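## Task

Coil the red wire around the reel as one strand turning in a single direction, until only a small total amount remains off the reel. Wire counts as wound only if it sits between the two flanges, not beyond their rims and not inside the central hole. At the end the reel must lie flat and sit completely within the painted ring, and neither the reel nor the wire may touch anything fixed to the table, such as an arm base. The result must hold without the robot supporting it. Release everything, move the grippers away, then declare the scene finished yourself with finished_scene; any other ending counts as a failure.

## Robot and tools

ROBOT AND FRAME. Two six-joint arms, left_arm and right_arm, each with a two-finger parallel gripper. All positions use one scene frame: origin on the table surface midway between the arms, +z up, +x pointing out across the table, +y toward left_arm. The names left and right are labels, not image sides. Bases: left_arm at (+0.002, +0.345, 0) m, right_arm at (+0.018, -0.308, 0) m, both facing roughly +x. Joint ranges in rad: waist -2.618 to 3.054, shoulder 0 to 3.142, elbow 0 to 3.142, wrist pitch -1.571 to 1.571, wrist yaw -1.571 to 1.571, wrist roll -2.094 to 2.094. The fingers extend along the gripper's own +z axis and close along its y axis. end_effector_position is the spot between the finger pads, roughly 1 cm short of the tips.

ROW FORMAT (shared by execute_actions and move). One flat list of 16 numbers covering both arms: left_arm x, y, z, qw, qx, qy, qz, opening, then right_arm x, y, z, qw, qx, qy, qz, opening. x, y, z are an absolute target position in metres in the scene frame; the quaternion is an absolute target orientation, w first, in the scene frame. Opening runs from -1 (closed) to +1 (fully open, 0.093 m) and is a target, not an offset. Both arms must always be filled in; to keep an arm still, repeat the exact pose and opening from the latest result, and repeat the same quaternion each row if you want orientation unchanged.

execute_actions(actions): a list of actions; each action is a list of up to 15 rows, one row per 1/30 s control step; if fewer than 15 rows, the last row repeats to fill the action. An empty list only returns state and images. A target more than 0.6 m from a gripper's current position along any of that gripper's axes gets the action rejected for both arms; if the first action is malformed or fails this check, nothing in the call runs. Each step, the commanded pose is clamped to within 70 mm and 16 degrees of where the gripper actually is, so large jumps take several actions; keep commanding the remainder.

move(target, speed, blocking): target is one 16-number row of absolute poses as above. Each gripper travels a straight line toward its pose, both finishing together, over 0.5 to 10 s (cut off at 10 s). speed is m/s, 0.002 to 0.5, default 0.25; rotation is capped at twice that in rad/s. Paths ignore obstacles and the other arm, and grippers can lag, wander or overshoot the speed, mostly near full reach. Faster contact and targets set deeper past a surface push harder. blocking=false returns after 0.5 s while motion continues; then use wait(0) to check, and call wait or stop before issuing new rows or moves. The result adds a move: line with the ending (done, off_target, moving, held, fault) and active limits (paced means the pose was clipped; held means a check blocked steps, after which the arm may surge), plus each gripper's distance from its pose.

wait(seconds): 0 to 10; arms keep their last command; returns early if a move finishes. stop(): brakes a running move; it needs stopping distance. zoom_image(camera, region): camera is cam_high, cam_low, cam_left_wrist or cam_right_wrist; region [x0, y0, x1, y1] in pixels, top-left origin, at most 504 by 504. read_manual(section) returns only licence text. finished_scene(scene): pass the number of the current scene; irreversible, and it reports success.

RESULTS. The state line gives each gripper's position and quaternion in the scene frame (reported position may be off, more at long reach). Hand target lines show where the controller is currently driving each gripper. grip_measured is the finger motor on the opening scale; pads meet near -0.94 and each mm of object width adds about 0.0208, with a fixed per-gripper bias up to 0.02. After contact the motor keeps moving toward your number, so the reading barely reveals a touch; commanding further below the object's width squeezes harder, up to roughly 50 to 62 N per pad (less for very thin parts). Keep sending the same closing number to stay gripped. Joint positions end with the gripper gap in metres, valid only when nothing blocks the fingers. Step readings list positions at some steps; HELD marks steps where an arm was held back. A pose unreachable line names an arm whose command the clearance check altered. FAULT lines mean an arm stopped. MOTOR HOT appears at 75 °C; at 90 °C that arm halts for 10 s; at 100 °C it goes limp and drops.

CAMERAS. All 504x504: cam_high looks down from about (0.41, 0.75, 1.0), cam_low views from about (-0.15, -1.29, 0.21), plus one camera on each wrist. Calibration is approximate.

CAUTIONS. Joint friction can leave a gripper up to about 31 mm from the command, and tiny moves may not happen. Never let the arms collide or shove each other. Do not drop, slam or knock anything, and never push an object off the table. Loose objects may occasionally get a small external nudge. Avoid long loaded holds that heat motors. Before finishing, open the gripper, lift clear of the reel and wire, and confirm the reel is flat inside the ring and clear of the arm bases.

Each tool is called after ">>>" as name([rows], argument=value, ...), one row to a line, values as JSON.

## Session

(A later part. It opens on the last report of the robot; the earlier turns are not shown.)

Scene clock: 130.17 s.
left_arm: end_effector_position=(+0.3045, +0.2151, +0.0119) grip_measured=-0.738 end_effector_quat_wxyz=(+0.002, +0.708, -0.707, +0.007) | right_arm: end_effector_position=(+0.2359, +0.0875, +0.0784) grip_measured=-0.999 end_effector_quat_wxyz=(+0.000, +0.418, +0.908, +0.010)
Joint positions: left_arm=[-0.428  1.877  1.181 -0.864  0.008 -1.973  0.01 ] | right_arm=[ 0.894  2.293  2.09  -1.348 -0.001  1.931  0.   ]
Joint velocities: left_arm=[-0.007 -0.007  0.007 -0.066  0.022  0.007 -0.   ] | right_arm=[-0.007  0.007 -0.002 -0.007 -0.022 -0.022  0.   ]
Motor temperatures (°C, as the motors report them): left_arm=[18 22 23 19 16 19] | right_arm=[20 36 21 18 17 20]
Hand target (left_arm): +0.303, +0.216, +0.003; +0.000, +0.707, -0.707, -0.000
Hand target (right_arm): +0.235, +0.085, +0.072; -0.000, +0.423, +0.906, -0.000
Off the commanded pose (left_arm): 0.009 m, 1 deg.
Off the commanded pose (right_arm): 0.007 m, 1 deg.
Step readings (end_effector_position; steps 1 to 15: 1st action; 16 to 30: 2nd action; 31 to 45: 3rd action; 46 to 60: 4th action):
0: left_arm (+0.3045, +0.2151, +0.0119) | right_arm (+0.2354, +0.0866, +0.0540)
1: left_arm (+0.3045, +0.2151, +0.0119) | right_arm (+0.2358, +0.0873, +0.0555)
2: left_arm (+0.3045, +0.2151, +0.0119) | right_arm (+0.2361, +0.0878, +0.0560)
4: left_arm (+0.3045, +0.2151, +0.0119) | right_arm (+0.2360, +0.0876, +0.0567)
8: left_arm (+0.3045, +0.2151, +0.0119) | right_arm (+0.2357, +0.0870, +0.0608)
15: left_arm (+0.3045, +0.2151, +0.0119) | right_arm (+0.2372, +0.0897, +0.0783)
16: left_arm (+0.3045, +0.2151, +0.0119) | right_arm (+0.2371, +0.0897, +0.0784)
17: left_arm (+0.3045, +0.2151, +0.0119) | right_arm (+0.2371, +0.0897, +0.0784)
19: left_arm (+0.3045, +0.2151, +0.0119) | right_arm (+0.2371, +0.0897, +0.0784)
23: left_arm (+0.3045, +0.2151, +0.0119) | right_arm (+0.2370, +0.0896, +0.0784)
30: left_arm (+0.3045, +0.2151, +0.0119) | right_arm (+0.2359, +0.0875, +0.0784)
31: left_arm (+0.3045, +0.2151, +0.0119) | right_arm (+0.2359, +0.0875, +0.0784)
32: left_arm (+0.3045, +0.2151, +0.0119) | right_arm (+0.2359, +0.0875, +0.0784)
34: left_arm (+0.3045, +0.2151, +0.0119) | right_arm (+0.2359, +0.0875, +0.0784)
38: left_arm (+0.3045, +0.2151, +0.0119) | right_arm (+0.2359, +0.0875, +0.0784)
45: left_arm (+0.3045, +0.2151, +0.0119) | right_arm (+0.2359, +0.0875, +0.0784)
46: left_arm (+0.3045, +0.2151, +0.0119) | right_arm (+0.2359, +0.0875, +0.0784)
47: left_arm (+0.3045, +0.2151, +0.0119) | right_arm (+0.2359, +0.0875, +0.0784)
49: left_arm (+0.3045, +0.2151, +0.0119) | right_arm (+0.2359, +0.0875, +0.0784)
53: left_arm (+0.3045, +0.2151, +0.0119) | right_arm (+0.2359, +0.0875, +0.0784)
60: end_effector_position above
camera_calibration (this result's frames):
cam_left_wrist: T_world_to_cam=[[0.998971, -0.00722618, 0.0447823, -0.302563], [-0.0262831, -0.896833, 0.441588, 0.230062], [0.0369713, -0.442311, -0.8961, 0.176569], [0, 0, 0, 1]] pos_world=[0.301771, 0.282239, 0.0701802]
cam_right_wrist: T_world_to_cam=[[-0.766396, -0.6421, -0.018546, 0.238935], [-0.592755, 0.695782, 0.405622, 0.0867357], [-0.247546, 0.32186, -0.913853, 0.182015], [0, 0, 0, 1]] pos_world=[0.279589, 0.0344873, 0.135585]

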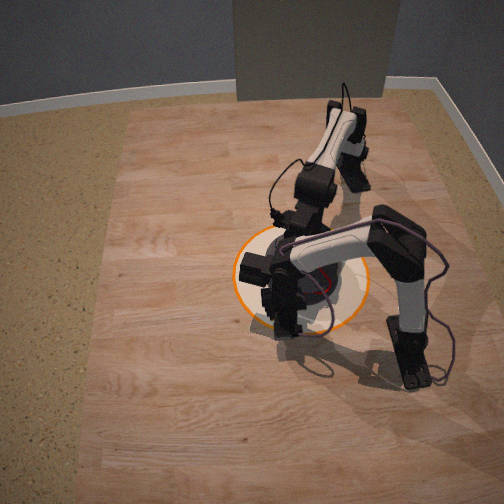

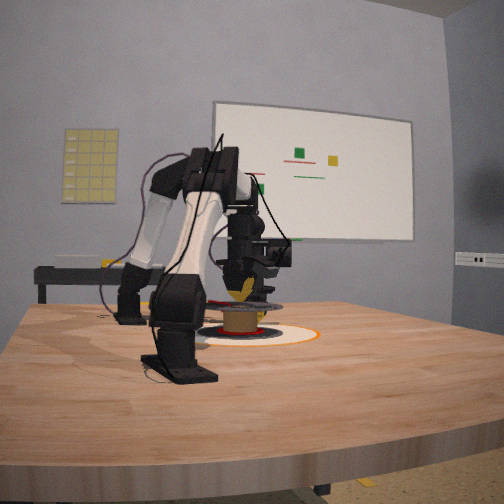

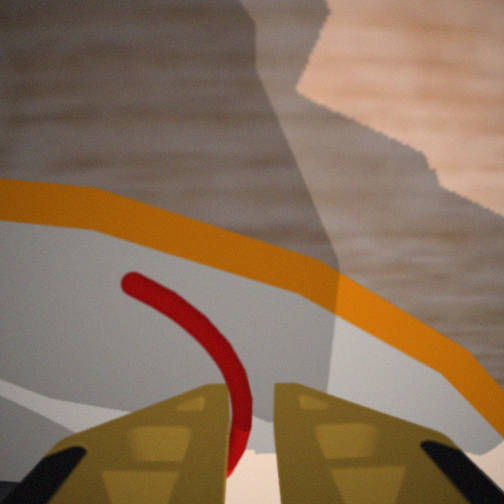

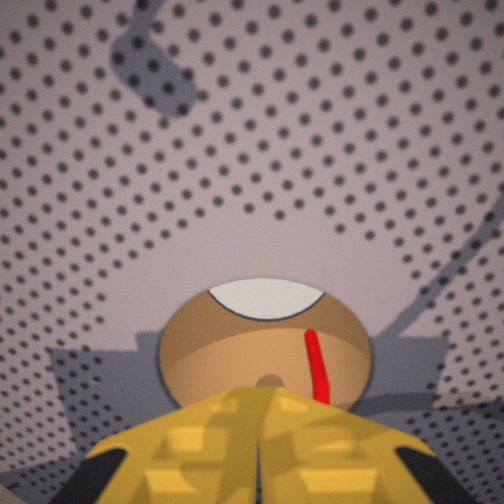

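>>> execute_actions([
  [[0.303,0.216,0.003,0,-0.7071,0.7071,0,-0.74, 0.235,0.085,0.062,0,0.4226,0.9063,0,-1],[0.303,0.216,0.003,0,-0.7071,0.7071,0,-0.74, 0.235,0.085,0.058,0,0.4226,0.9063,0,-1],[0.303,0.216,0.003,0,-0.7071,0.7071,0,-0.74, 0.235,0.085,0.054,0,0.4226,0.9063,0,-1],[0.303,0.216,0.003,0,-0.7071,0.7071,0,-0.74, 0.235,0.085,0.051,0,0.4226,0.9063,0,-1],[0.303,0.216,0.003,0,-0.7071,0.7071,0,-0.74, 0.235,0.085,0.048,0,0.4226,0.9063,0,-1],[0.303,0.216,0.003,0,-0.7071,0.7071,0,-0.74, 0.235,0.085,0.045,0,0.4226,0.9063,0,-1],[0.303,0.216,0.003,0,-0.7071,0.7071,0,-0.74, 0.235,0.085,0.042,0,0.4226,0.9063,0,-1],[0.303,0.216,0.003,0,-0.7071,0.7071,0,-0.74, 0.235,0.085,0.040,0,0.4226,0.9063,0,-1]],
  [[0.303,0.216,0.003,0,-0.7071,0.7071,0,-0.74, 0.235,0.085,0.040,0,0.4226,0.9063,0,-1]],
  [[0.303,0.216,0.003,0,-0.7071,0.7071,0,-0.74, 0.235,0.085,0.046,0,0.4226,0.9063,0,-0.6]],
  [[0.303,0.216,0.003,0,-0.7071,0.7071,0,-0.74, 0.235,0.085,0.047,0,0.1305,0.9914,0,-0.6]],
  [[0.303,0.216,0.003,0,-0.7071,0.7071,0,-0.74, 0.235,0.085,0.047,0,-0.0872,0.9962,0,-0.6]],
])

Scene clock: 134.33 s.
left_arm: end_effector_position=(+0.3045, +0.2151, +0.0119) grip_measured=-0.738 end_effector_quat_wxyz=(+0.002, +0.708, -0.707, +0.007) | right_arm: end_effector_position=(+0.2359, +0.0871, +0.0533) grip_measured=-0.610 end_effector_quat_wxyz=(+0.006, -0.061, +0.998, +0.010)
Joint positions: left_arm=[-0.428  1.877  1.181 -0.864  0.008 -1.973  0.01 ] | right_arm=[ 0.894  2.289  1.983 -1.242  0.     0.945  0.016]
Joint velocities: left_arm=[ 0.007 -0.017  0.002  0.022 -0.007 -0.037 -0.001] | right_arm=[ 0.002 -0.002 -0.022 -0.037 -0.051 -0.198  0.   ]
Motor temperatures (°C, as the motors report them): left_arm=[18 22 23 19 16 19] | right_arm=[20 36 21 18 17 20]
Hand target (left_arm): +0.303, +0.216, +0.003; +0.000, +0.707, -0.707, -0.000
Hand target (right_arm): +0.235, +0.085, +0.047; +0.000, -0.086, +0.996, +0.001
Off the commanded pose (left_arm): 0.009 m, 1 deg.
Off the commanded pose (right_arm): 0.007 m, 3 deg.
Step readings (end_effector_position; steps 1 to 15: 1st action; 16 to 30: 2nd action; 31 to 45: 3rd action; 46 to 60: 4th action; 61 to 75: 5th action):
0: left_arm (+0.3045, +0.2151, +0.0119) | right_arm (+0.2359, +0.0875, +0.0784)
1: left_arm (+0.3045, +0.2151, +0.0119) | right_arm (+0.2357, +0.0873, +0.0770)
2: left_arm (+0.3045, +0.2151, +0.0119) | right_arm (+0.2356, +0.0871, +0.0748)
4: left_arm (+0.3045, +0.2151, +0.0119) | right_arm (+0.2345, +0.0849, +0.0673)
8: left_arm (+0.3045, +0.2151, +0.0119) | right_arm (+0.2318, +0.0801, +0.0542)
15: left_arm (+0.3045, +0.2151, +0.0119) | right_arm (+0.2343, +0.0846, +0.0521)
16: left_arm (+0.3045, +0.2151, +0.0119) | right_arm (+0.2345, +0.0850, +0.0521)
17: left_arm (+0.3045, +0.2151, +0.0119) | right_arm (+0.2345, +0.0850, +0.0521)
19: left_arm (+0.3045, +0.2151, +0.0119) | right_arm (+0.2348, +0.0856, +0.0521)
23: left_arm (+0.3045, +0.2151, +0.0119) | right_arm (+0.2353, +0.0865, +0.0521)
30: left_arm (+0.3045, +0.2151, +0.0119) | right_arm (+0.2356, +0.0870, +0.0521)
31: left_arm (+0.3045, +0.2151, +0.0119) | right_arm (+0.2357, +0.0870, +0.0521)
32: left_arm (+0.3045, +0.2151, +0.0119) | right_arm (+0.2358, +0.0871, +0.0521)
34: left_arm (+0.3045, +0.2151, +0.0119) | right_arm (+0.2357, +0.0870, +0.0526)
38: left_arm (+0.3045, +0.2151, +0.0119) | right_arm (+0.2358, +0.0870, +0.0526)
45: left_arm (+0.3045, +0.2151, +0.0119) | right_arm (+0.2358, +0.0870, +0.0526)
46: left_arm (+0.3045, +0.2151, +0.0119) | right_arm (+0.2358, +0.0870, +0.0526)
47: left_arm (+0.3045, +0.2151, +0.0119) | right_arm (+0.2358, +0.0870, +0.0526)
49: left_arm (+0.3045, +0.2151, +0.0119) | right_arm (+0.2358, +0.0870, +0.0526)
53: left_arm (+0.3045, +0.2151, +0.0119) | right_arm (+0.2358, +0.0870, +0.0526)
60: left_arm (+0.3045, +0.2151, +0.0119) | right_arm (+0.2358, +0.0870, +0.0526)
61: left_arm (+0.3045, +0.2151, +0.0119) | right_arm (+0.2359, +0.0871, +0.0531)
62: left_arm (+0.3045, +0.2151, +0.0119) | right_arm (+0.2359, +0.0871, +0.0533)
64: left_arm (+0.3045, +0.2151, +0.0119) | right_arm (+0.2359, +0.0871, +0.0533)
68: left_arm (+0.3045, +0.2151, +0.0119) | right_arm (+0.2359, +0.0871, +0.0533)
75: end_effector_position above
camera_calibration (this result's frames):
cam_left_wrist: T_world_to_cam=[[0.998971, -0.00722618, 0.0447823, -0.302563], [-0.0262831, -0.896833, 0.441588, 0.230062], [0.0369713, -0.442311, -0.8961, 0.176569], [0, 0, 0, 1]] pos_world=[0.301771, 0.282239, 0.0701802]
cam_right_wrist: T_world_to_cam=[[0.112641, -0.993439, -0.0197495, 0.0615914], [-0.91564, -0.111498, 0.386227, 0.244707], [-0.385896, -0.0254215, -0.922192, 0.222511], [0, 0, 0, 1]] pos_world=[0.302991, 0.0941281, 0.111902]

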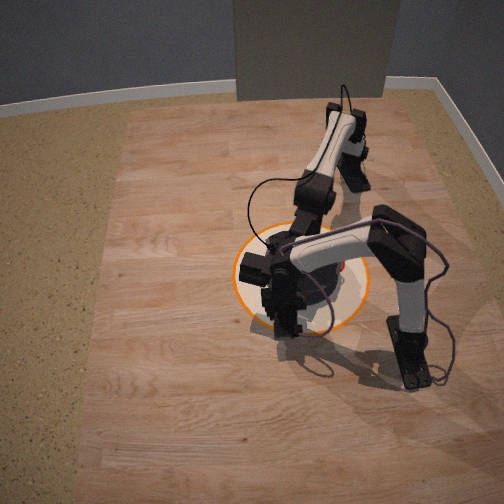

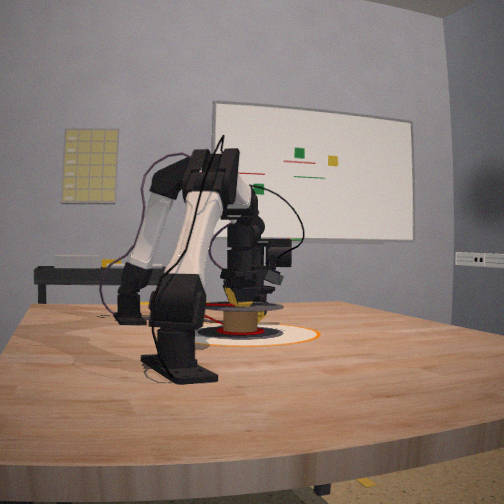

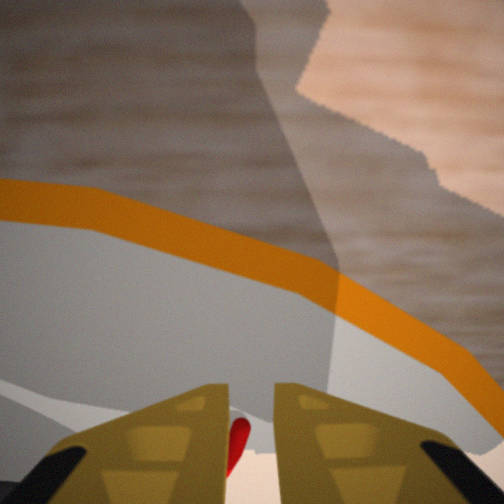

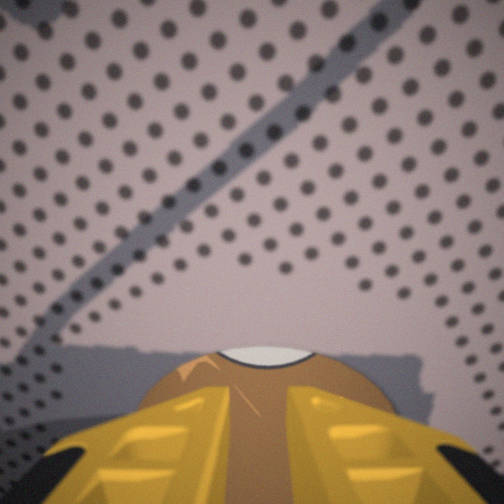

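>>> execute_actions([
  [[0.303,0.216,0.003,0,-0.7071,0.7071,0,-0.74, 0.235,0.085,0.047,0,-0.3007,0.9537,0,-0.6]],
  [[0.303,0.216,0.003,0,-0.7071,0.7071,0,-0.74, 0.235,0.085,0.047,0,-0.3007,0.9537,0,-0.6]],
])

Scene clock: 138.07 s.
left_arm: end_effector_position=(+0.3045, +0.2151, +0.0119) grip_measured=-0.738 end_effector_quat_wxyz=(+0.002, +0.708, -0.707, +0.007) | right_arm: end_effector_position=(+0.2359, +0.0872, +0.0538) grip_measured=-0.608 end_effector_quat_wxyz=(+0.009, -0.291, +0.957, +0.008)
Joint positions: left_arm=[-0.428  1.877  1.181 -0.864  0.008 -1.973  0.01 ] | right_arm=[ 0.894  2.288  1.983 -1.242  0.     0.477  0.016]
Joint velocities: left_arm=[ 0.002  0.012 -0.007 -0.081 -0.022 -0.066  0.   ] | right_arm=[-0.007  0.007 -0.002  0.066 -0.022  0.022  0.   ]
Motor temperatures (°C, as the motors report them): left_arm=[18 22 23 19 16 19] | right_arm=[20 37 21 18 17 20]
Hand target (left_arm): +0.303, +0.216, +0.003; +0.000, +0.707, -0.707, -0.000
Hand target (right_arm): +0.235, +0.085, +0.047; -0.000, -0.301, +0.954, +0.000
Off the commanded pose (left_arm): 0.009 m, 1 deg.
Off the commanded pose (right_arm): 0.007 m, 2 deg.
Step readings (end_effector_position; steps 1 to 15: 1st action; 16 to 30: 2nd action):
0: left_arm (+0.3045, +0.2151, +0.0119) | right_arm (+0.2359, +0.0871, +0.0533)
1: left_arm (+0.3045, +0.2151, +0.0119) | right_arm (+0.2359, +0.0872, +0.0536)
2: left_arm (+0.3045, +0.2151, +0.0119) | right_arm (+0.2359, +0.0872, +0.0538)
4: left_arm (+0.3045, +0.2151, +0.0119) | right_arm (+0.2359, +0.0872, +0.0538)
8: left_arm (+0.3045, +0.2151, +0.0119) | right_arm (+0.2360, +0.0871, +0.0538)
15: left_arm (+0.3045, +0.2151, +0.0119) | right_arm (+0.2360, +0.0871, +0.0538)
16: left_arm (+0.3045, +0.2151, +0.0119) | right_arm (+0.2360, +0.0871, +0.0538)
17: left_arm (+0.3045, +0.2151, +0.0119) | right_arm (+0.2360, +0.0871, +0.0538)
19: left_arm (+0.3045, +0.2151, +0.0119) | right_arm (+0.2359, +0.0872, +0.0538)
23: left_arm (+0.3045, +0.2151, +0.0119) | right_arm (+0.2359, +0.0872, +0.0538)
30: end_effector_position above
camera_calibration (this result's frames):
cam_left_wrist: T_world_to_cam=[[0.998971, -0.00722618, 0.0447823, -0.302563], [-0.0262831, -0.896833, 0.441588, 0.230062], [0.0369713, -0.442311, -0.8961, 0.176569], [0, 0, 0, 1]] pos_world=[0.301771, 0.282239, 0.0701802]
cam_right_wrist: T_world_to_cam=[[0.54848, -0.836073, -0.0123031, -0.0552823], [-0.771214, -0.511508, 0.37893, 0.245745], [-0.323107, -0.198348, -0.925343, 0.223412], [0, 0, 0, 1]] pos_world=[0.292029, 0.123794, 0.112932]

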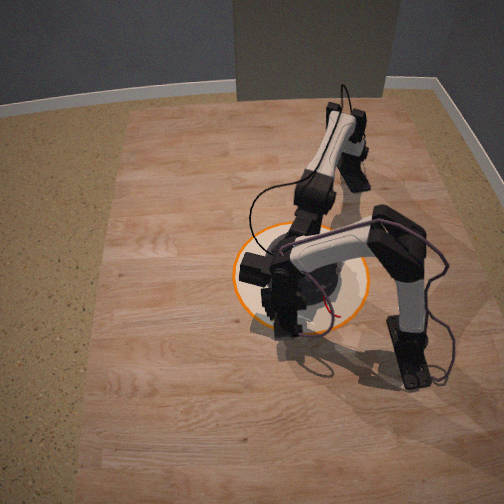

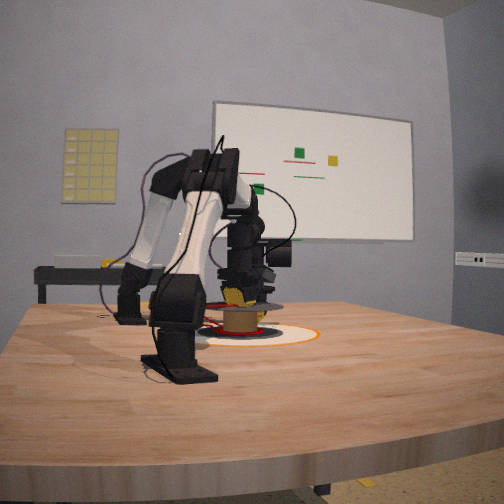

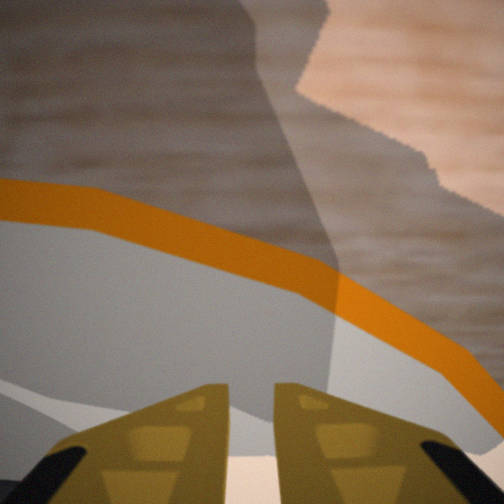

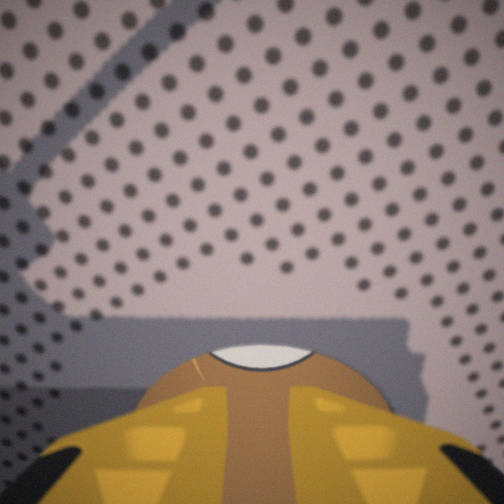

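>>> execute_actions(actions=[])

Scene clock: 139.57 s.
left_arm: end_effector_position=(+0.3045, +0.2151, +0.0119) grip_measured=-0.738 end_effector_quat_wxyz=(+0.002, +0.708, -0.707, +0.007) | right_arm: end_effector_position=(+0.2359, +0.0872, +0.0538) grip_measured=-0.608 end_effector_quat_wxyz=(+0.009, -0.291, +0.957, +0.008)
Joint positions: left_arm=[-0.428  1.877  1.181 -0.864  0.008 -1.973  0.01 ] | right_arm=[ 0.894  2.288  1.983 -1.242  0.     0.477  0.016]
Joint velocities: left_arm=[ 0.017 -0.002 -0.027 -0.037 -0.051  0.051  0.   ] | right_arm=[-0.012  0.002  0.007 -0.007  0.007 -0.037 -0.001]
Motor temperatures (°C, as the motors report them): left_arm=[18 23 23 19 16 19] | right_arm=[20 37 21 18 17 20]
Hand target (left_arm): +0.303, +0.216, +0.003; +0.000, +0.707, -0.707, -0.000
Hand target (right_arm): +0.235, +0.085, +0.047; -0.000, -0.301, +0.954, +0.000
Off the commanded pose (left_arm): 0.009 m, 1 deg.
Off the commanded pose (right_arm): 0.007 m, 2 deg.
camera_calibration (this result's frames):
cam_left_wrist: T_world_to_cam=[[0.998971, -0.00722618, 0.0447823, -0.302563], [-0.0262831, -0.896833, 0.441588, 0.230062], [0.0369713, -0.442311, -0.8961, 0.176569], [0, 0, 0, 1]] pos_world=[0.301771, 0.282239, 0.0701802]
cam_right_wrist: T_world_to_cam=[[0.54848, -0.836073, -0.0123031, -0.0552823], [-0.771214, -0.511508, 0.37893, 0.245745], [-0.323107, -0.198348, -0.925343, 0.223412], [0, 0, 0, 1]] pos_world=[0.292029, 0.123794, 0.112932]

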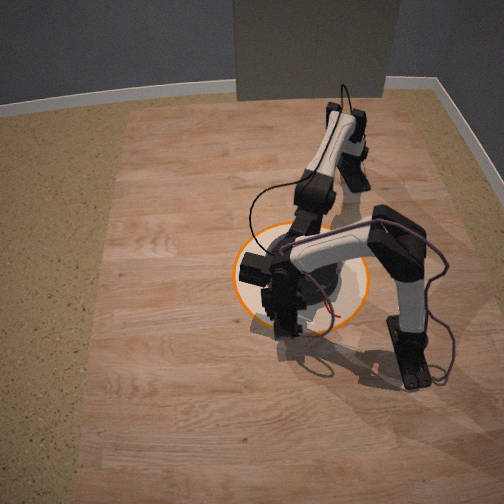

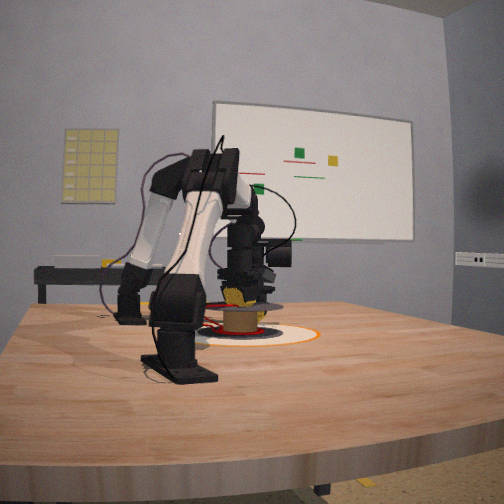

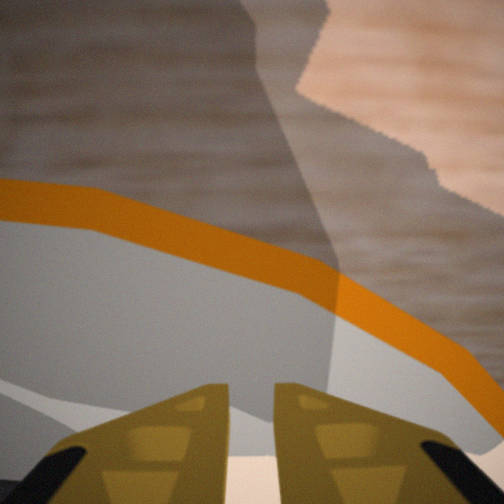

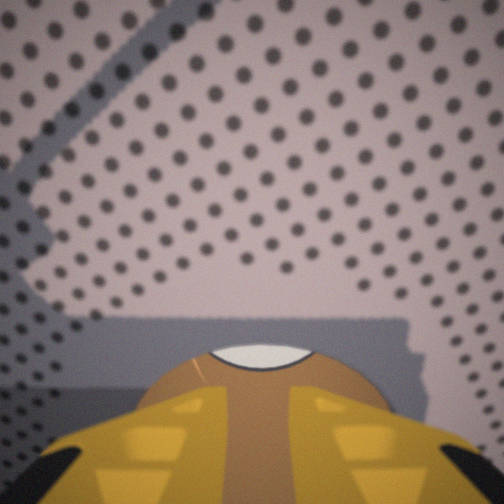

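>>> move(target=[0.303,0.216,0.12,0,0.7071,-0.7071,0,-0.74,0.235,0.085,0.047,0,-0.3007,0.9537,0,-0.6], speed=0.3)

>>> move(target=[0.10,0.56,0.20,0,-0.53,0.848,0,-0.74,0.235,0.085,0.047,0,-0.3007,0.9537,0,-0.6], speed=0.4)

Scene clock: 141.00 s.
left_arm: end_effector_position=(+0.3042, +0.2152, +0.1161) grip_measured=-0.738 end_effector_quat_wxyz=(+0.003, +0.708, -0.707, +0.003) | right_arm: end_effector_position=(+0.2360, +0.0873, +0.0544) grip_measured=-0.607 end_effector_quat_wxyz=(+0.009, -0.294, +0.956, +0.009)
Joint positions: left_arm=[-0.428  1.784  1.492 -1.275  0.008 -1.973  0.01 ] | right_arm=[ 0.894  2.286  1.983 -1.242  0.     0.472  0.016]
Joint velocities: left_arm=[ 0.002  0.027 -0.002 -0.066  0.022  0.037  0.   ] | right_arm=[-0.012 -0.002 -0.002  0.037 -0.037  0.037  0.   ]
Motor temperatures (°C, as the motors report them): left_arm=[18 23 23 19 16 19] | right_arm=[20 37 21 18 17 20]
Hand target (left_arm): +0.303, +0.216, +0.120; -0.000, +0.707, -0.707, +0.000
Hand target (right_arm): +0.235, +0.085, +0.047; -0.000, -0.300, +0.954, +0.000
Off the commanded pose (left_arm): 0.004 m, 1 deg.
Off the commanded pose (right_arm): 0.008 m, 2 deg.
move: done
camera_calibration (this result's frames):
cam_left_wrist: T_world_to_cam=[[0.999274, -0.00735453, 0.0373892, -0.306144], [-0.0230352, -0.898208, 0.438966, 0.183779], [0.0303549, -0.439509, -0.897725, 0.271574], [0, 0, 0, 1]] pos_world=[0.301911, 0.282179, 0.174573]
cam_right_wrist: T_world_to_cam=[[0.552947, -0.833117, -0.0128964, -0.0565114], [-0.768793, -0.5161, 0.377621, 0.245471], [-0.321258, -0.19889, -0.92587, 0.22369], [0, 0, 0, 1]] pos_world=[0.291826, 0.124097, 0.113684]

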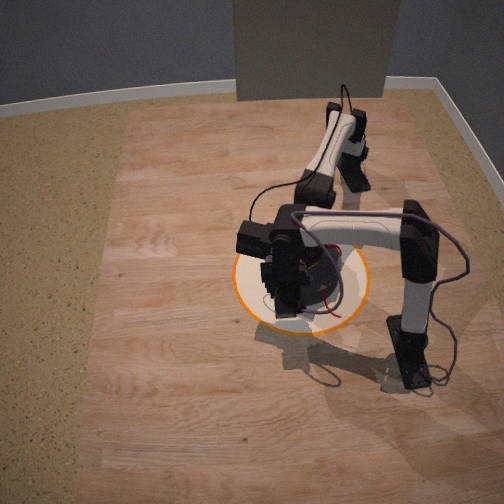

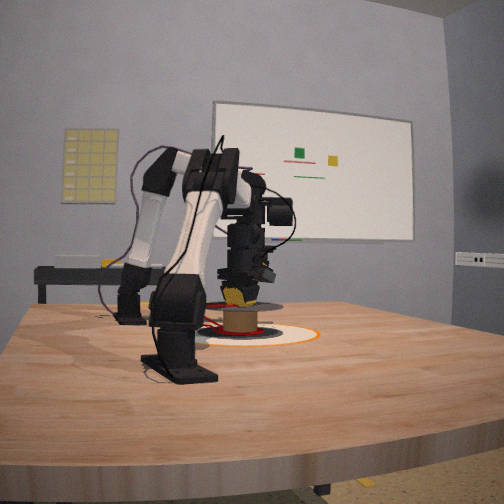

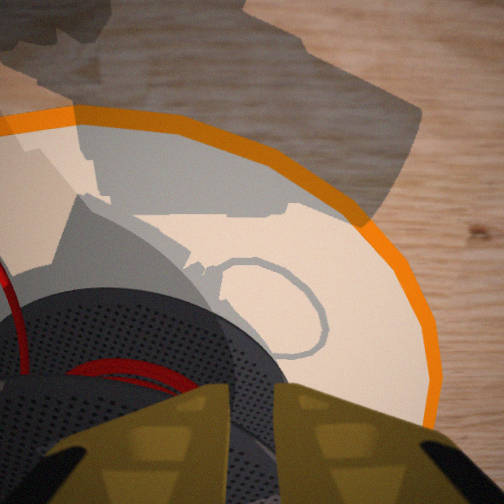

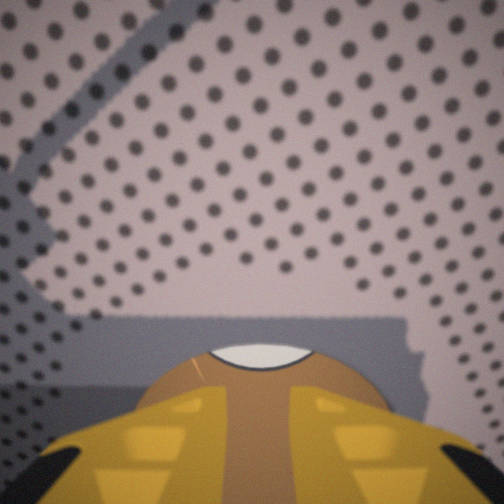

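Scene clock: 142.90 s.
left_arm: end_effector_position=(+0.1088, +0.5592, +0.1971) grip_measured=-0.738 end_effector_quat_wxyz=(+0.013, -0.530, +0.848, +0.008) | right_arm: end_effector_position=(+0.2360, +0.0873, +0.0544) grip_measured=-0.607 end_effector_quat_wxyz=(+0.009, -0.294, +0.956, +0.009)
Joint positions: left_arm=[ 1.082  1.449  1.465 -1.555 -0.    -0.007  0.01 ] | right_arm=[ 0.894  2.286  1.983 -1.242  0.     0.472  0.016]
Joint velocities: left_arm=[-0.002 -0.007  0.007  0.037  0.037  0.037  0.001] | right_arm=[-0.007  0.002  0.002  0.022  0.007 -0.022  0.001]
Motor temperatures (°C, as the motors report them): left_arm=[18 23 23 19 16 19] | right_arm=[20 37 21 18 17 20]
Hand target (left_arm): +0.109, +0.560, +0.199; +0.012, -0.530, +0.848, +0.001
Hand target (right_arm): +0.235, +0.085, +0.047; +0.000, -0.301, +0.954, +0.000
Off the commanded pose (left_arm): 0.009 m, 2 deg.
Off the commanded pose (right_arm): 0.008 m, 2 deg.
joint sent to its limit (left arm) — the command would take joint 4 (wrist pitch) past its lower limit, so that joint was sent only as far as its limit.
move: done; limits=paced
camera_calibration (this result's frames):
cam_left_wrist: T_world_to_cam=[[0.893686, -0.447162, 0.0370465, 0.146088], [-0.422879, -0.811792, 0.402701, 0.455024], [-0.149998, -0.375554, -0.914582, 0.488557], [0, 0, 0, 1]] pos_world=[0.135146, 0.618189, 0.258174]
cam_right_wrist: T_world_to_cam=[[0.552947, -0.833117, -0.0128964, -0.0565114], [-0.768793, -0.5161, 0.377621, 0.245471], [-0.321258, -0.19889, -0.92587, 0.22369], [0, 0, 0, 1]] pos_world=[0.291826, 0.124097, 0.113684]

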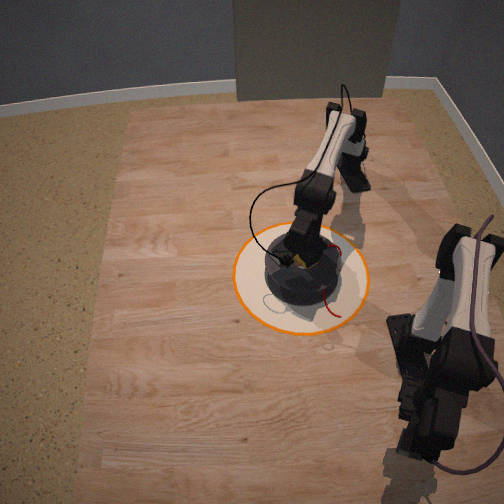

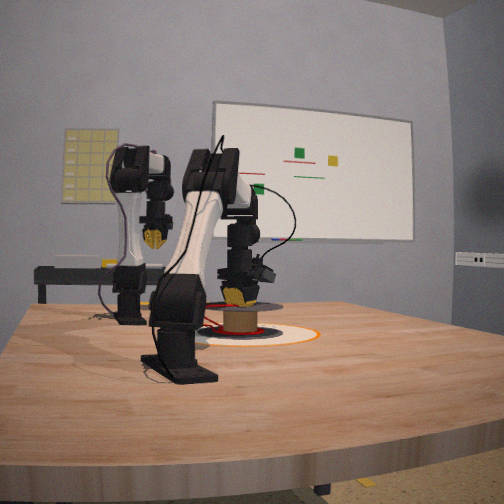

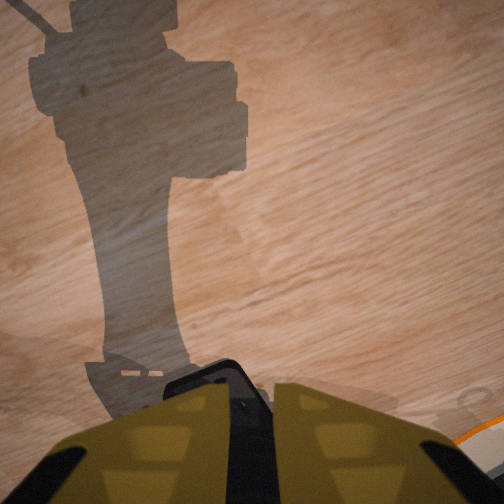

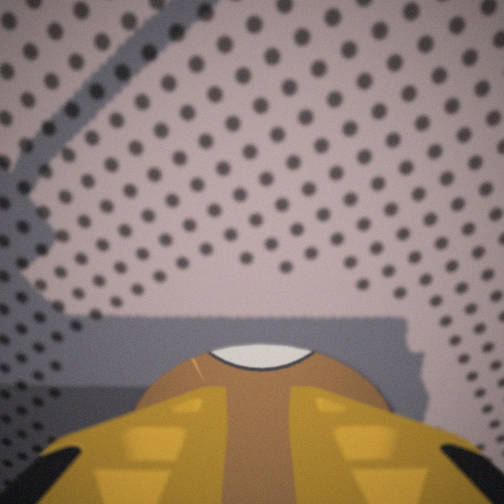

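>>> zoom_image(camera="cam_high", region=[230, 215, 380, 345])

>>> zoom_image(camera="cam_low", region=[170, 270, 330, 370])

Region (230, 215, 380, 345) of cam_high's 504x504 image, scaled by 3.360, with more detail than that image has; it fills the top 437 rows of this view, and the rest is white.

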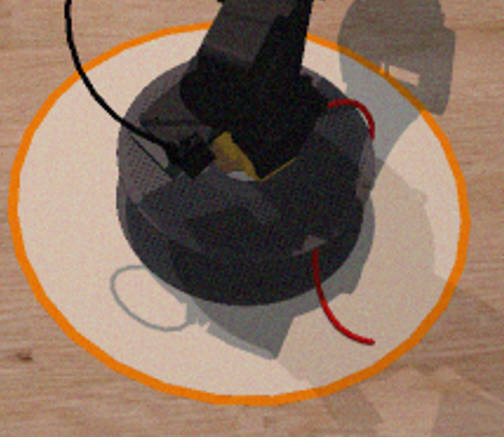

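Region (170, 270, 330, 370) of cam_low's 504x504 image, scaled by 3.150, with more detail than that image has; it fills the top 315 rows of this view, and the rest is white.

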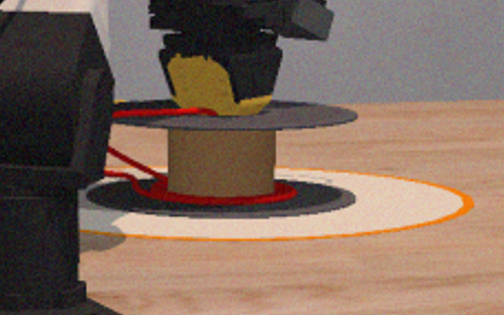

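>>> move(target=[0.27,0.30,0.17,0,0.566,0.824,0,-1,0.235,0.085,0.047,0,-0.5,0.866,0,-0.6], speed=0.4)

>>> move(target=[0.135,0.172,0.09,0.2053,0.9576,0.1261,0.1575,-1,0.235,0.085,0.047,0,-0.5,0.866,0,-0.6], speed=0.3)

Scene clock: 160.87 s.
left_arm: end_effector_position=(+0.2543, +0.3035, +0.1702) grip_measured=-0.999 end_effector_quat_wxyz=(-0.011, +0.560, +0.828, -0.005) | right_arm: end_effector_position=(+0.2360, +0.0873, +0.0544) grip_measured=-0.605 end_effector_quat_wxyz=(+0.011, -0.492, +0.870, +0.007)
Joint positions: left_arm=[-0.189  1.539  1.439 -1.495  0.     1.028  0.   ] | right_arm=[ 0.894  2.286  1.983 -1.242  0.     0.038  0.016]
Joint velocities: left_arm=[ 0.012  0.002 -0.012 -0.066  0.022 -0.022  0.   ] | right_arm=[-0.007 -0.002 -0.002  0.007 -0.022  0.051  0.001]
Motor temperatures (°C, as the motors report them): left_arm=[18 22 24 18 16 19] | right_arm=[20 37 21 18 17 20]
Hand target (left_arm): +0.262, +0.300, +0.170; -0.004, +0.566, +0.824, -0.005
Hand target (right_arm): +0.235, +0.085, +0.047; +0.000, -0.500, +0.866, +0.000
Off the commanded pose (left_arm): 0.016 m, 2 deg.
Off the commanded pose (right_arm): 0.008 m, 2 deg.
move: off_target (left_arm)
camera_calibration (this result's frames):
cam_left_wrist: T_world_to_cam=[[-0.929732, -0.363427, 0.0593267, 0.337259], [-0.302085, 0.844877, 0.441505, -0.220291], [-0.210579, 0.39256, -0.895295, 0.168771], [0, 0, 0, 1]] pos_world=[0.282554, 0.242435, 0.228351]
cam_right_wrist: T_world_to_cam=[[0.851883, -0.523727, -0.0022961, -0.154621], [-0.484767, -0.790156, 0.37504, 0.202506], [-0.198233, -0.318377, -0.927006, 0.205149], [0, 0, 0, 1]] pos_world=[0.270554, 0.144348, 0.113872]

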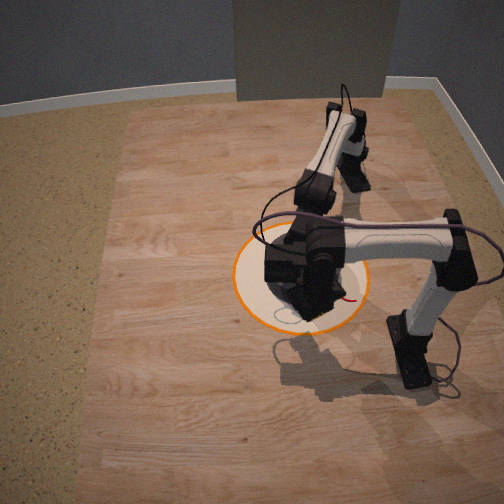

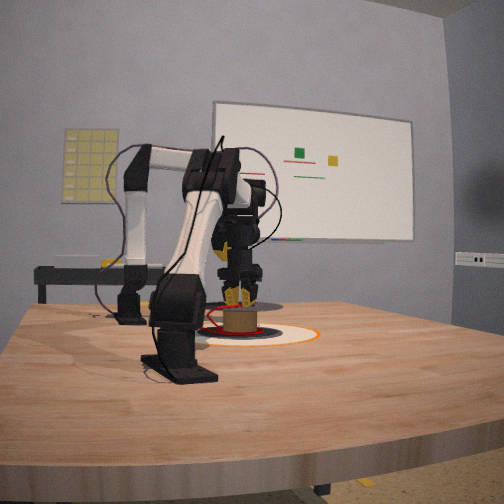

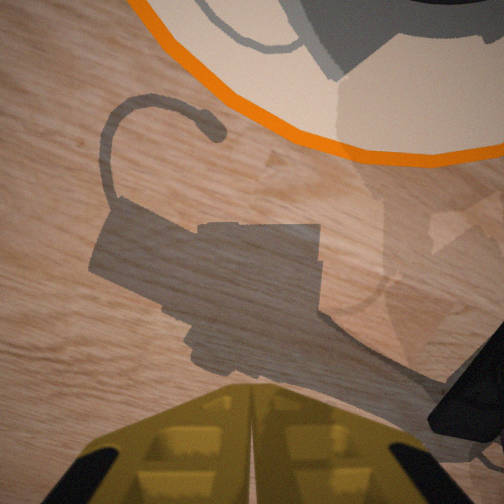

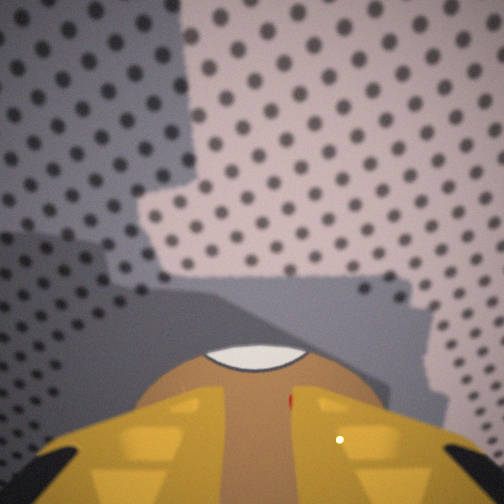

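Scene clock: 164.37 s.
left_arm: end_effector_position=(+0.1321, +0.1773, +0.0866) grip_measured=-0.999 end_effector_quat_wxyz=(+0.193, +0.962, +0.129, +0.143) | right_arm: end_effector_position=(+0.2360, +0.0874, +0.0552) grip_measured=-0.604 end_effector_quat_wxyz=(+0.012, -0.494, +0.869, +0.007)
Joint positions: left_arm=[-1.003  0.862  0.572 -0.803 -0.082  1.92   0.   ] | right_arm=[ 0.894  2.285  1.983 -1.242  0.     0.034  0.016]
Joint velocities: left_arm=[ 0.007 -0.007 -0.007 -0.066 -0.007 -0.022  0.   ] | right_arm=[ 0.022  0.002 -0.002 -0.022  0.007 -0.037 -0.001]
Motor temperatures (°C, as the motors report them): left_arm=[18 22 24 19 16 19] | right_arm=[20 38 21 18 17 20]
Hand target (left_arm): +0.133, +0.176, +0.088; +0.203, +0.959, +0.124, +0.154
Hand target (right_arm): +0.235, +0.085, +0.047; +0.000, -0.500, +0.866, +0.000
Off the commanded pose (left_arm): 0.007 m, 2 deg.
Off the commanded pose (right_arm): 0.009 m, 2 deg.
move: done
camera_calibration (this result's frames):
cam_left_wrist: T_world_to_cam=[[-0.196231, 0.907295, -0.3719, -0.102183], [0.70015, 0.395181, 0.594661, -0.17965], [0.6865, -0.143695, -0.71279, 0.0785085], [0, 0, 0, 1]] pos_world=[0.0518346, 0.174985, 0.124789]
cam_right_wrist: T_world_to_cam=[[0.853877, -0.520471, -0.00228326, -0.155369], [-0.482126, -0.792606, 0.373269, 0.20199], [-0.196085, -0.317625, -0.92772, 0.205421], [0, 0, 0, 1]] pos_world=[0.27033, 0.14448, 0.114821]

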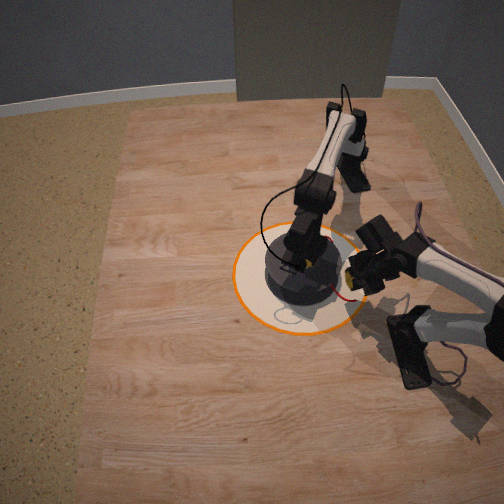

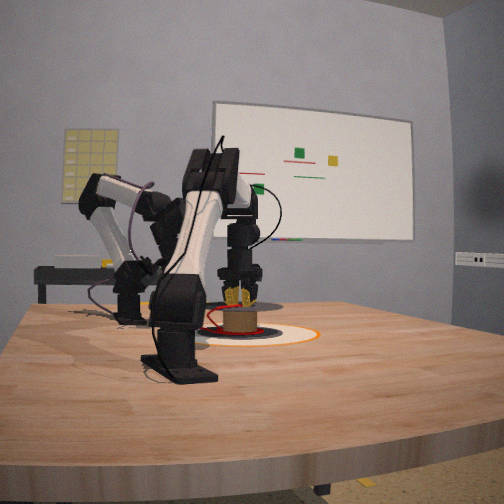

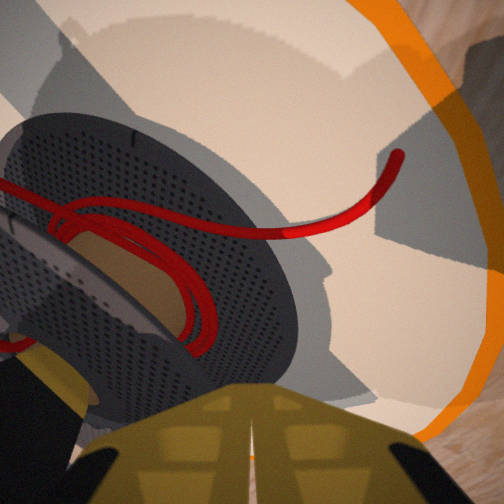

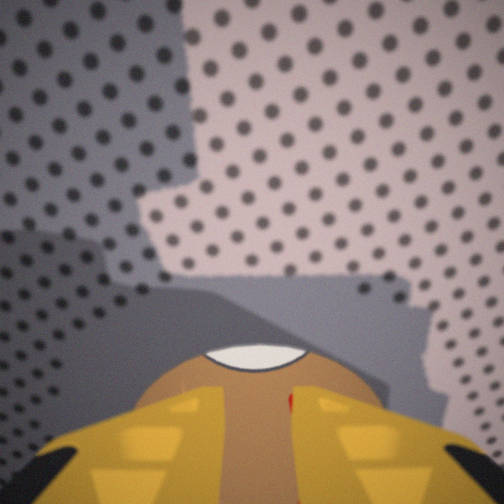

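>>> execute_actions([
  [[0.13,0.18,0.07,0.2053,0.9576,0.1261,0.1575,-1,0.235,0.085,0.047,0,-0.2164,0.9763,0,-0.6]],
  [[0.13,0.18,0.045,0.2053,0.9576,0.1261,0.1575,-1,0.235,0.085,0.047,0,-0.2164,0.9763,0,-0.6]],
  [[0.13,0.18,0.02,0.2053,0.9576,0.1261,0.1575,-1,0.235,0.085,0.047,0,-0.2164,0.9763,0,-0.6]],
  [[0.13,0.18,0.005,0.2053,0.9576,0.1261,0.1575,-1,0.235,0.085,0.047,0,-0.2164,0.9763,0,-0.6]],
])

Scene clock: 168.80 s.
left_arm: end_effector_position=(+0.1302, +0.1801, +0.0107) grip_measured=-0.999 end_effector_quat_wxyz=(+0.210, +0.957, +0.128, +0.156) | right_arm: end_effector_position=(+0.2361, +0.0874, +0.0552) grip_measured=-0.603 end_effector_quat_wxyz=(+0.009, -0.225, +0.974, +0.010)
Joint positions: left_arm=[-1.012  0.899  0.251 -0.401 -0.093  1.916  0.   ] | right_arm=[ 0.894  2.285  1.983 -1.241  0.001  0.613  0.016]
Joint velocities: left_arm=[ 0.007 -0.017  0.007  0.022  0.022  0.051  0.   ] | right_arm=[-0.017  0.002  0.007 -0.007  0.051 -0.066 -0.001]
Motor temperatures (°C, as the motors report them): left_arm=[18 21 24 19 16 19] | right_arm=[20 38 22 18 17 20]
Hand target (left_arm): +0.130, +0.181, +0.005; +0.205, +0.958, +0.126, +0.157
Hand target (right_arm): +0.235, +0.085, +0.047; +0.000, -0.216, +0.976, +0.000
Off the commanded pose (left_arm): 0.006 m, 1 deg.
Off the commanded pose (right_arm): 0.009 m, 2 deg.
Step readings (end_effector_position; steps 1 to 15: 1st action; 16 to 30: 2nd action; 31 to 45: 3rd action; 46 to 60: 4th action):
0: left_arm (+0.1324, +0.1770, +0.0868) | right_arm (+0.2360, +0.0874, +0.0552)
1: left_arm (+0.1327, +0.1764, +0.0851) | right_arm (+0.2361, +0.0874, +0.0552)
2: left_arm (+0.1319, +0.1770, +0.0811) | right_arm (+0.2361, +0.0874, +0.0552)
4: left_arm (+0.1278, +0.1825, +0.0705) | right_arm (+0.2361, +0.0874, +0.0552)
8: left_arm (+0.1254, +0.1859, +0.0640) | right_arm (+0.2361, +0.0874, +0.0552)
15: left_arm (+0.1275, +0.1833, +0.0657) | right_arm (+0.2361, +0.0874, +0.0552)
16: left_arm (+0.1283, +0.1822, +0.0637) | right_arm (+0.2361, +0.0874, +0.0552)
17: left_arm (+0.1285, +0.1820, +0.0590) | right_arm (+0.2361, +0.0874, +0.0552)
19: left_arm (+0.1254, +0.1866, +0.0473) | right_arm (+0.2361, +0.0874, +0.0552)
23: left_arm (+0.1242, +0.1886, +0.0413) | right_arm (+0.2361, +0.0874, +0.0552)
30: left_arm (+0.1278, +0.1833, +0.0446) | right_arm (+0.2361, +0.0874, +0.0552)
31: left_arm (+0.1286, +0.1821, +0.0428) | right_arm (+0.2361, +0.0874, +0.0552)
32: left_arm (+0.1288, +0.1818, +0.0388) | right_arm (+0.2361, +0.0874, +0.0552)
34: left_arm (+0.1259, +0.1863, +0.0280) | right_arm (+0.2361, +0.0874, +0.0552)
38: left_arm (+0.1247, +0.1880, +0.0209) | right_arm (+0.2361, +0.0874, +0.0552)
45: left_arm (+0.1289, +0.1817, +0.0242) | right_arm (+0.2361, +0.0874, +0.0552)
46: left_arm (+0.1294, +0.1810, +0.0231) | right_arm (+0.2361, +0.0874, +0.0552)
47: left_arm (+0.1296, +0.1808, +0.0207) | right_arm (+0.2361, +0.0874, +0.0552)
49: left_arm (+0.1279, +0.1833, +0.0137) | right_arm (+0.2361, +0.0874, +0.0552)
53: left_arm (+0.1278, +0.1837, +0.0093) | right_arm (+0.2361, +0.0874, +0.0552)
60: end_effector_position above
camera_calibration (this result's frames):
cam_left_wrist: T_world_to_cam=[[-0.183896, 0.894556, -0.407372, -0.132194], [0.681515, 0.414687, 0.602969, -0.135461], [0.708321, -0.166747, -0.685913, 0.0271723], [0, 0, 0, 1]] pos_world=[0.0487622, 0.17896, 0.0464647]
cam_right_wrist: T_world_to_cam=[[0.429915, -0.902709, -0.0169996, -0.0211044], [-0.833293, -0.403963, 0.377408, 0.250794], [-0.347557, -0.148088, -0.925891, 0.226304], [0, 0, 0, 1]] pos_world=[0.296712, 0.115773, 0.114522]

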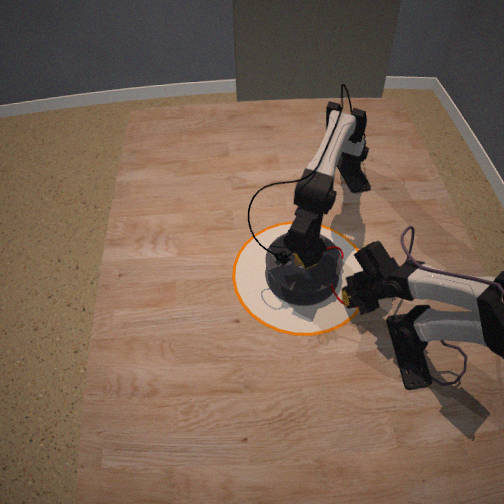

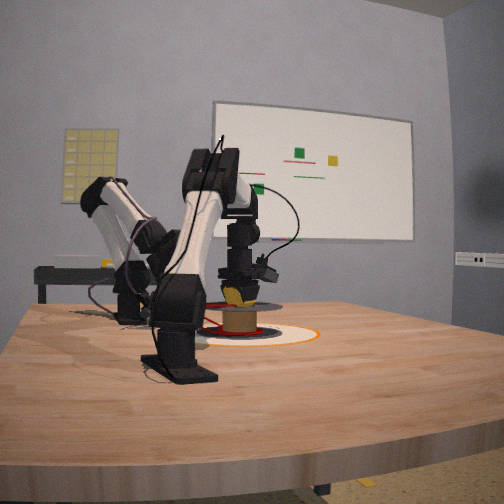

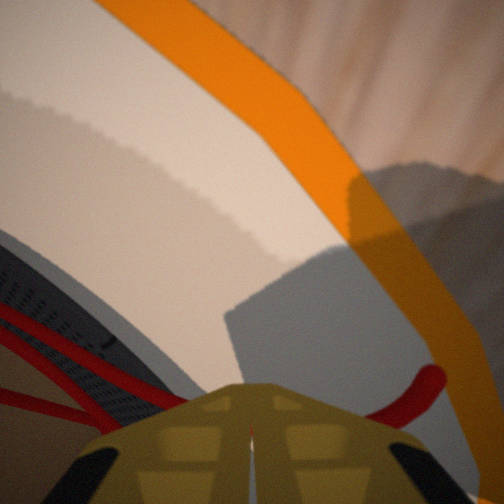

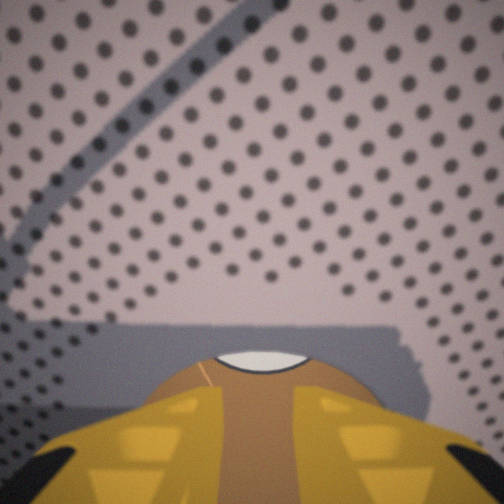

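>>> zoom_image(camera="cam_high", region=[280, 230, 400, 330])

Region (280, 230, 400, 330) of cam_high's 504x504 image, scaled by 4.200, with more detail than that image has.

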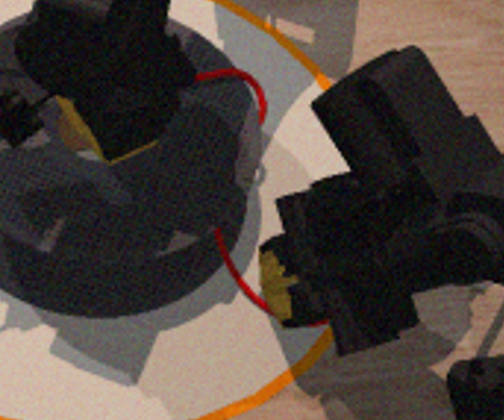

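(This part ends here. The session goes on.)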